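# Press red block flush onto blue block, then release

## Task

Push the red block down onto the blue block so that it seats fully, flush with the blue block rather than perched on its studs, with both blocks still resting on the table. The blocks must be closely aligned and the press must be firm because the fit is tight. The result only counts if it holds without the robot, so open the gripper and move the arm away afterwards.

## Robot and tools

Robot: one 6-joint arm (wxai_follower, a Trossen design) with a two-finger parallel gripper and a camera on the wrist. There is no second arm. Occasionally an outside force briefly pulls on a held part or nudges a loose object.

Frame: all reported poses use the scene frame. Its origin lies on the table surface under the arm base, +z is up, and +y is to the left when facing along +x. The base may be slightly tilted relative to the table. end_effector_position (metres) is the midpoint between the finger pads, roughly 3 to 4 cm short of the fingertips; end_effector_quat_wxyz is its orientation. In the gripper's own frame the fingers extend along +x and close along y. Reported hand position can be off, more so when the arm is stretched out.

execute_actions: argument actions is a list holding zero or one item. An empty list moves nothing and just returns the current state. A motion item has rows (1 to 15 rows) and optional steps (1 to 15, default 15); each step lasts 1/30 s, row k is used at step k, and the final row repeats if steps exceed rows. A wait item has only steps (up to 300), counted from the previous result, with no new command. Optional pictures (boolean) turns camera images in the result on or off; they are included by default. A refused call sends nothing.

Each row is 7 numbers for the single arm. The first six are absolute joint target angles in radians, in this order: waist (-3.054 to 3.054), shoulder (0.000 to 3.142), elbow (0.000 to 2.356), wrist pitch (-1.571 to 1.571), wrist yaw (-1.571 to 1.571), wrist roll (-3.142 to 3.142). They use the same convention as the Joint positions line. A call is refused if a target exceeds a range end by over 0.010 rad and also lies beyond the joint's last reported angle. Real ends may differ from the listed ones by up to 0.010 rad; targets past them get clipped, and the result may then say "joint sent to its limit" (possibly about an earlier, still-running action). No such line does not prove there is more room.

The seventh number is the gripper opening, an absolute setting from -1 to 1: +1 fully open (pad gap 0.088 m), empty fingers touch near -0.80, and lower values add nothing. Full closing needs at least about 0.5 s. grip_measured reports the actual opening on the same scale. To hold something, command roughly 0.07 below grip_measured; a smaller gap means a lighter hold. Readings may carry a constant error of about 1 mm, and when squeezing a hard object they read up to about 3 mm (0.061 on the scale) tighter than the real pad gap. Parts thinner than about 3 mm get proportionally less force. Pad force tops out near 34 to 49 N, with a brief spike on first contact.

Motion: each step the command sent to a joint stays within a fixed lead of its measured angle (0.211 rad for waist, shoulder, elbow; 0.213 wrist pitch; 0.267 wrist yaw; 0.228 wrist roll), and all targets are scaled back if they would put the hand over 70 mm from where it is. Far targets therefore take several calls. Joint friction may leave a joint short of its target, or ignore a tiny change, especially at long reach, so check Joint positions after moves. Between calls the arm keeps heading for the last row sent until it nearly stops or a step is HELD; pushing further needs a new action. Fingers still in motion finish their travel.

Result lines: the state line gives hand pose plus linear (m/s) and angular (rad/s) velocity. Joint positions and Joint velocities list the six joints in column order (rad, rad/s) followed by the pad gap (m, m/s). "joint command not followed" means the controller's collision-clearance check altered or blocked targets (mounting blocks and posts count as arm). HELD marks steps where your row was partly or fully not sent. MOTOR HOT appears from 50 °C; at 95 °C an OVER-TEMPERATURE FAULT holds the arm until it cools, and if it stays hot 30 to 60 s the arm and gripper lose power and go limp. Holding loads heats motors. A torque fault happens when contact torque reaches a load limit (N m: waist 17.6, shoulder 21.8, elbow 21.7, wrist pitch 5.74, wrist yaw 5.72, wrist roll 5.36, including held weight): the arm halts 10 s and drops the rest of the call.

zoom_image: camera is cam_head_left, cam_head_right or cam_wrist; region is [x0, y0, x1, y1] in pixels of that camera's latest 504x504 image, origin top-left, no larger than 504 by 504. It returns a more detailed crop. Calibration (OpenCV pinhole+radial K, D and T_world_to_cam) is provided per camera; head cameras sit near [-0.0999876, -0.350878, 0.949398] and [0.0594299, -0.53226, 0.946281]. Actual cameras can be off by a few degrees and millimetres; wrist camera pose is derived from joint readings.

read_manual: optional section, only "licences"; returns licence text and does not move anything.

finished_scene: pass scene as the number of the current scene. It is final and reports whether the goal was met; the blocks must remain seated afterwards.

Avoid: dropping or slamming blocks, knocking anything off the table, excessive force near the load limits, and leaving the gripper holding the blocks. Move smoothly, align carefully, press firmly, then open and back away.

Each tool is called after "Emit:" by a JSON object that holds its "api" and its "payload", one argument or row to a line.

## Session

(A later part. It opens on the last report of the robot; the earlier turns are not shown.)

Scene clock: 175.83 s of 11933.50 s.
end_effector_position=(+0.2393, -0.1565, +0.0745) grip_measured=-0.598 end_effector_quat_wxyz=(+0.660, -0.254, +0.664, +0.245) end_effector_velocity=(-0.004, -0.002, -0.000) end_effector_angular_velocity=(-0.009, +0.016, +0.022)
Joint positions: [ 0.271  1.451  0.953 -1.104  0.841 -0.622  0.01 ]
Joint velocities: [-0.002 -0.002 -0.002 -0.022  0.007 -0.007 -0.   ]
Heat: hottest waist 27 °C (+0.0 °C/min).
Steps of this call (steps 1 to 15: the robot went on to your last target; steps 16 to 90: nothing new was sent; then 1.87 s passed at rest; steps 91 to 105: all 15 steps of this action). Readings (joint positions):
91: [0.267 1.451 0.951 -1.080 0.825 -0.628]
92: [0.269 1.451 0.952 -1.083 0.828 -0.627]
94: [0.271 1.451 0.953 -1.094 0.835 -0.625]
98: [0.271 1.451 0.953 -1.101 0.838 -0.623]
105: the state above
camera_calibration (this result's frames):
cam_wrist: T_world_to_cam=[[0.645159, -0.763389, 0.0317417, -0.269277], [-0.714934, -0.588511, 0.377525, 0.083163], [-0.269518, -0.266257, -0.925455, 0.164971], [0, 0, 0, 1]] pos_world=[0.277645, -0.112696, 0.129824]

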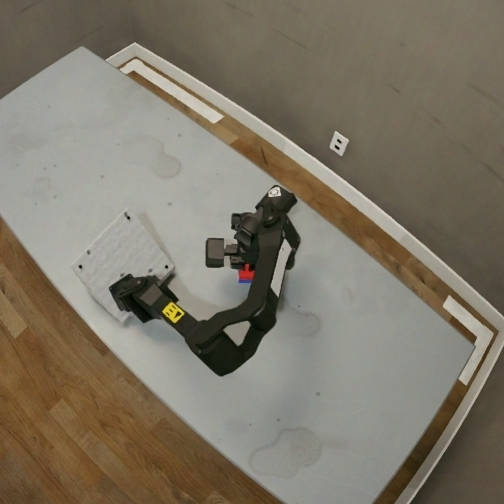

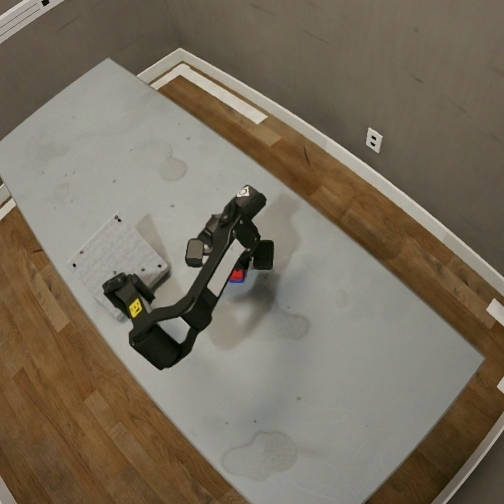

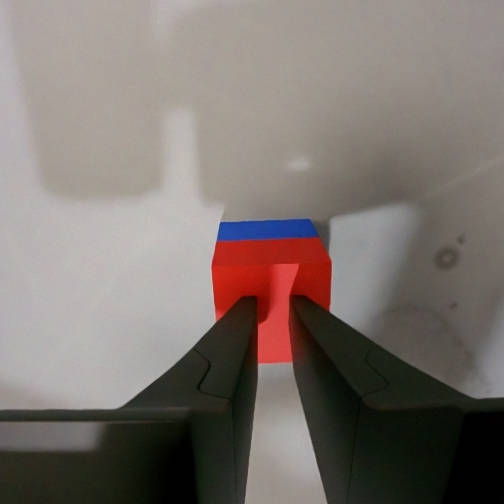

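Emit:
{"api": "execute_actions", "payload": {
  "actions": [
    {"rows":[[0.285,1.44,0.985,-1.13,0.83,-0.63,-0.6],[0.285,1.44,0.985,-1.13,0.83,-0.63,-0.6],[0.285,1.44,0.985,-1.13,0.83,-0.63,-0.6],[0.285,1.44,0.985,-1.13,0.83,-0.63,-0.6],[0.285,1.436,0.985,-1.13,0.823,-0.63,0.15]]}
  ],
  "pictures": false
}}

Emit:
{"api": "execute_actions", "payload": {
  "actions": [
    {"rows":[[0.26,1.436,0.94,-1.08,0.823,-0.67,0.15],[0.26,1.436,0.94,-1.08,0.823,-0.67,0.15],[0.23,1.436,0.912,-1.028,0.823,-0.70,0.15]]}
  ]
}}

Emit:
{"api": "execute_actions", "payload": {
  "actions": [
    {"rows":[[0.23,1.436,0.912,-1.028,0.823,-0.70,-0.3],[0.23,1.436,0.912,-1.028,0.823,-0.70,-0.3],[0.23,1.436,0.912,-1.028,0.823,-0.70,-0.3],[0.23,1.436,0.912,-1.028,0.823,-0.70,-0.3],[0.23,1.436,0.912,-1.028,0.823,-0.70,-0.3],[0.23,1.436,0.912,-1.028,0.823,-0.70,-0.3],[0.23,1.436,0.912,-1.028,0.823,-0.70,-0.3],[0.238,1.436,0.94,-1.046,0.83,-0.70,-0.3]]}
  ]
}}

Emit:
{"api": "zoom_image", "payload": {
  "camera": "cam_wrist",
  "region": [170,190,380,320]
}}

Scene clock: 184.97 s of 11933.50 s.
end_effector_position=(+0.2408, -0.1570, +0.0805) grip_measured=+0.132 end_effector_quat_wxyz=(+0.663, -0.253, +0.658, +0.253) end_effector_velocity=(-0.006, +0.001, -0.001) end_effector_angular_velocity=(+0.005, +0.021, +0.026)
Joint positions: [ 0.281  1.445  0.973 -1.128  0.826 -0.628  0.045]
Joint velocities: [-0.002 -0.002 -0.007 -0.022 -0.007 -0.007  0.009]
Heat: hottest waist 26 °C (+0.0 °C/min).
Steps of this call (steps 1 to 15: the robot went on to your last target; steps 16 to 90: nothing new was sent; then 5.63 s passed at rest; steps 91 to 105: all 15 steps of this action). Readings (joint positions):
91: [0.272 1.449 0.958 -1.112 0.847 -0.622]
92: [0.273 1.449 0.961 -1.117 0.844 -0.623]
94: [0.276 1.449 0.963 -1.124 0.838 -0.625]
98: [0.280 1.447 0.971 -1.127 0.829 -0.627]
105: the state above

Scene clock: 185.47 s of 11933.50 s.
end_effector_position=(+0.2397, -0.1560, +0.0641) grip_measured=+0.147 end_effector_quat_wxyz=(+0.662, -0.252, +0.659, +0.254) end_effector_velocity=(-0.004, +0.003, -0.002) end_effector_angular_velocity=(+0.021, +0.014, +0.026)
Joint positions: [ 0.231  1.442  0.922 -1.031  0.826 -0.697  0.046]
Joint velocities: [-0.007 -0.002 -0.007 -0.007 -0.022 -0.022 -0.   ]
Heat: hottest waist 26 °C (+0.0 °C/min).
Steps of this call (steps 1 to 15: all 15 steps of this action). Readings (joint positions):
1: [0.280 1.445 0.971 -1.122 0.826 -0.636]
2: [0.275 1.443 0.966 -1.108 0.826 -0.646]
4: [0.256 1.442 0.948 -1.068 0.826 -0.671]
8: [0.234 1.442 0.924 -1.040 0.826 -0.692]
15: the state above
camera_calibration (this result's frames):
cam_wrist: T_world_to_cam=[[0.652843, -0.757166, 0.0222808, -0.269168], [-0.710459, -0.601838, 0.364744, 0.0853838], [-0.262762, -0.25395, -0.930841, 0.15618], [0, 0, 0, 1]] pos_world=[0.277424, -0.112756, 0.120232]

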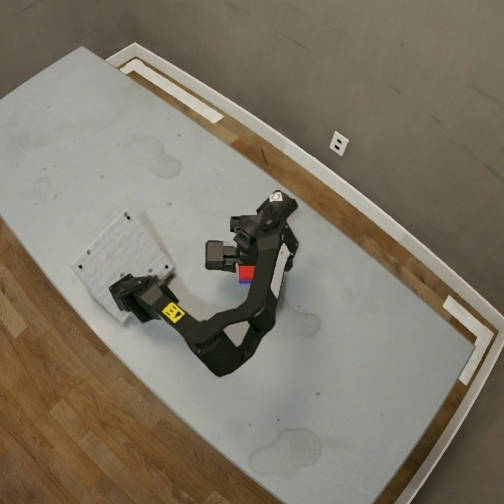

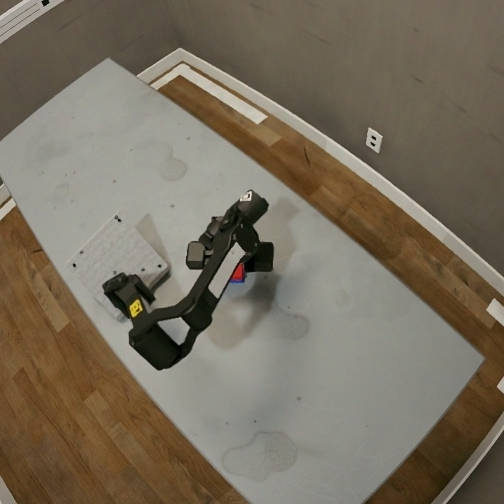

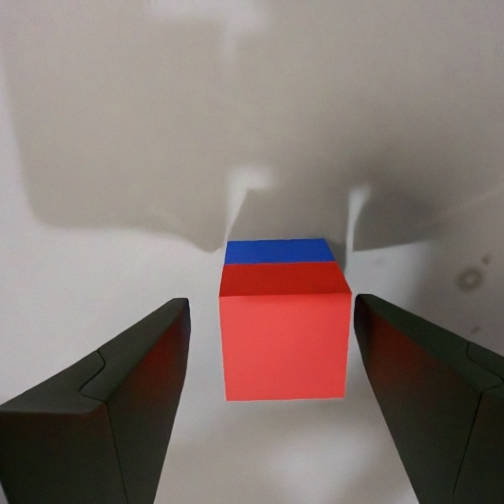

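Scene clock: 185.97 s of 11933.50 s.
end_effector_position=(+0.2391, -0.1567, +0.0652) grip_measured=-0.180 end_effector_quat_wxyz=(+0.660, -0.254, +0.659, +0.256) end_effector_velocity=(+0.003, +0.000, +0.004) end_effector_angular_velocity=(+0.022, -0.009, +0.015)
Joint positions: [ 0.234  1.442  0.926 -1.043  0.827 -0.698  0.03 ]
Joint velocities: [ 0.002 -0.002  0.017 -0.007 -0.022 -0.022 -0.   ]
Heat: hottest waist 26 °C (+0.0 °C/min).
Steps of this call (steps 1 to 15: all 15 steps of this action). Readings (joint positions):
1: [0.231 1.442 0.922 -1.031 0.826 -0.697]
2: [0.231 1.442 0.922 -1.031 0.826 -0.697]
4: [0.232 1.442 0.922 -1.030 0.825 -0.698]
8: [0.232 1.442 0.922 -1.030 0.825 -0.698]
15: the state above
camera_calibration (this result's frames):
cam_wrist: T_world_to_cam=[[0.658182, -0.752566, 0.0210071, -0.269752], [-0.705168, -0.606475, 0.367324, 0.0819519], [-0.263695, -0.25658, -0.929856, 0.156701], [0, 0, 0, 1]] pos_world=[0.276657, -0.113098, 0.121273]

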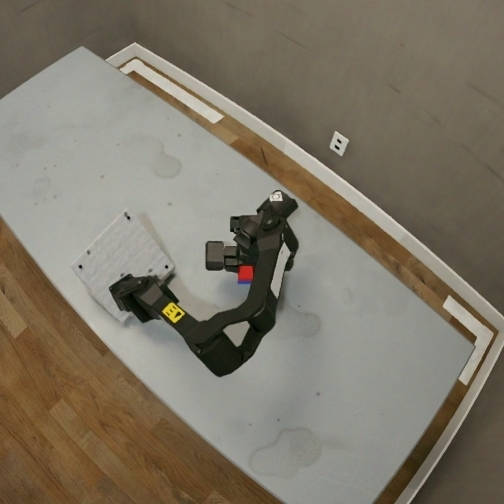

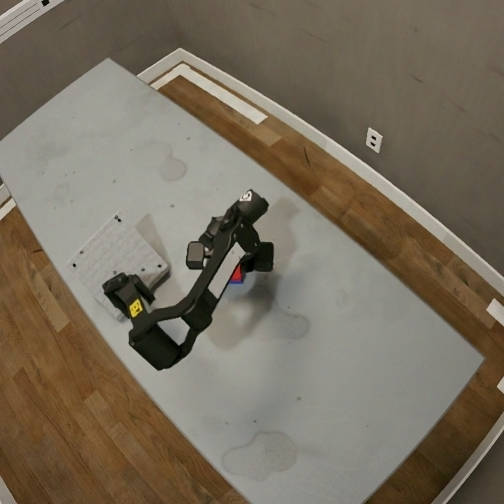

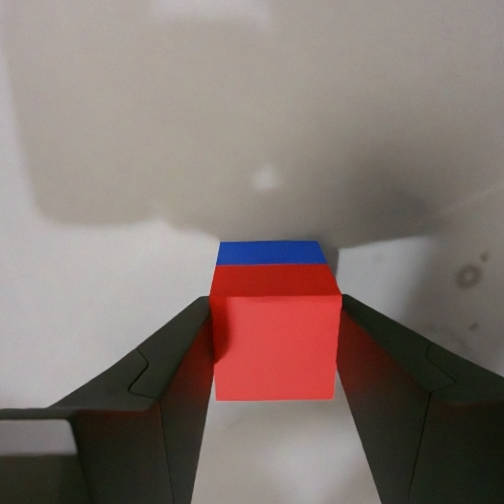

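Region (170, 190, 380, 320) of cam_wrist's 504x504 image, scaled by 2.400, with more detail than that image has; it fills the top 312 rows of this view, and the rest is white.

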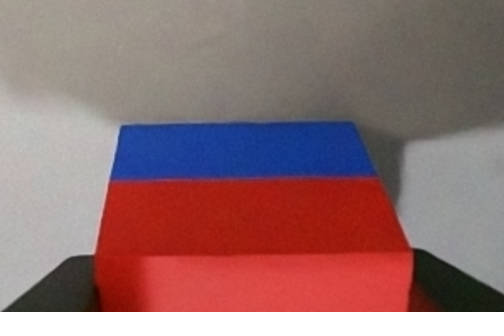

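Emit:
{"api": "execute_actions", "payload": {
  "actions": [
    {"rows":[[0.228,1.445,0.912,-1.035,0.827,-0.70,-0.3],[0.228,1.445,0.912,-1.035,0.827,-0.70,-0.3],[0.228,1.445,0.912,-1.035,0.827,-0.70,-0.3],[0.215,1.455,0.9,-1.03,0.827,-0.70,-0.3],[0.2,1.465,0.89,-1.03,0.827,-0.70,-0.3],[0.18,1.48,0.875,-1.03,0.827,-0.70,-0.3],[0.165,1.49,0.865,-1.03,0.827,-0.70,-0.3],[0.165,1.49,0.865,-1.03,0.827,-0.70,-0.3],[0.165,1.49,0.865,-1.03,0.827,-0.70,-0.3],[0.165,1.49,0.865,-1.03,0.827,-0.70,-0.3],[0.2,1.465,0.89,-1.03,0.827,-0.70,-0.3],[0.231,1.442,0.922,-1.03,0.827,-0.70,-0.3]]}
  ],
  "pictures": false
}}

Emit:
{"api": "execute_actions", "payload": {
  "actions": [
    {"rows":[[0.231,1.442,0.922,-1.03,0.827,-0.70,0.6],[0.231,1.442,0.922,-1.03,0.827,-0.70,0.6],[0.231,1.442,0.922,-1.03,0.827,-0.70,0.6],[0.231,1.442,0.922,-1.03,0.827,-0.70,0.6],[0.28,1.442,0.98,-1.13,0.827,-0.65,0.6],[0.33,1.442,1.04,-1.23,0.827,-0.6,0.6],[0.4,1.45,1.15,-1.4,0.82,-0.5,0.6]]}
  ]
}}

Emit:
{"api": "finished_scene", "payload": {
  "scene": 1
}}

Scene clock: 196.73 s of 11933.50 s.
end_effector_position=(+0.2389, -0.1560, +0.0637) grip_measured=-0.180 end_effector_quat_wxyz=(+0.660, -0.255, +0.659, +0.255) end_effector_velocity=(-0.002, +0.002, +0.001) end_effector_angular_velocity=(+0.007, +0.010, +0.028)
Joint positions: [ 0.232  1.442  0.919 -1.033  0.83  -0.699  0.03 ]
Joint velocities: [ 0.007  0.002  0.002 -0.022 -0.007 -0.007 -0.   ]
Heat: hottest waist 27 °C (+1.0 °C/min).
Steps of this call (steps 1 to 15: the robot went on to your last target; steps 16 to 90: nothing new was sent; then 7.27 s passed at rest; steps 91 to 105: all 15 steps of this action). Readings (joint positions):
91: [0.234 1.442 0.928 -1.044 0.827 -0.698]
92: [0.233 1.442 0.928 -1.043 0.827 -0.698]
94: [0.229 1.442 0.924 -1.038 0.827 -0.698]
98: [0.226 1.446 0.916 -1.033 0.824 -0.699]
105: the state above

Scene clock: 197.23 s of 11933.50 s.
end_effector_position=(+0.2420, -0.1707, +0.1278) grip_measured=+0.594 end_effector_quat_wxyz=(+0.666, -0.264, +0.648, +0.258) end_effector_velocity=(-0.026, -0.002, -0.000) end_effector_angular_velocity=(-0.025, +0.113, +0.091)
Joint positions: [ 0.394  1.444  1.138 -1.386  0.823 -0.509  0.068]
Joint velocities: [ 0.012  0.017  0.002 -0.168 -0.007  0.051  0.002]
Heat: hottest waist 27 °C (+1.0 °C/min).
Steps of this call (steps 1 to 15: all 15 steps of this action). Readings (joint positions):
1: [0.232 1.442 0.919 -1.032 0.830 -0.699]
2: [0.231 1.442 0.919 -1.031 0.830 -0.699]
4: [0.230 1.442 0.919 -1.031 0.829 -0.699]
8: [0.319 1.449 1.023 -1.223 0.823 -0.587]
15: the state above
camera_calibration (this result's frames):
cam_wrist: T_world_to_cam=[[0.670933, -0.740442, 0.039932, -0.28696], [-0.703708, -0.618822, 0.349077, 0.0523758], [-0.23376, -0.262308, -0.936243, 0.204583], [0, 0, 0, 1]] pos_world=[0.277212, -0.126402, 0.184715]

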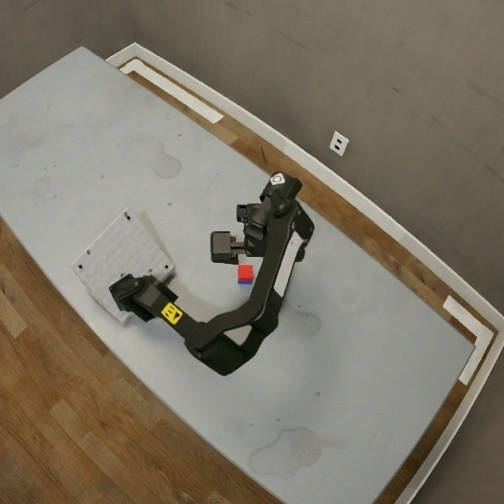

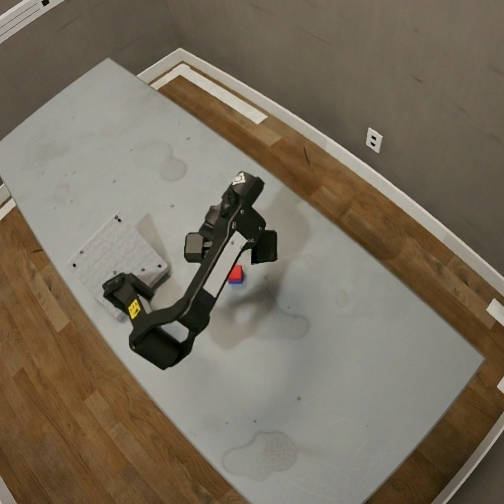

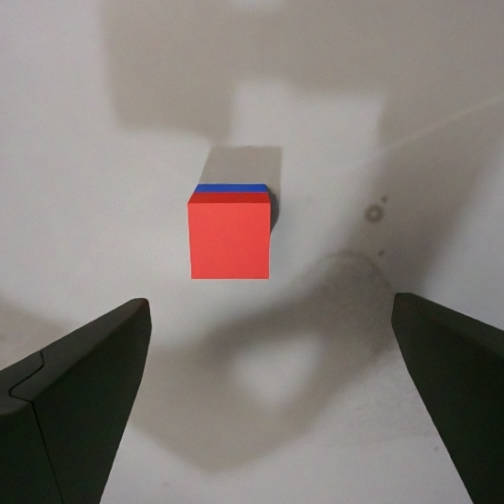

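The scene is finished: the task was done.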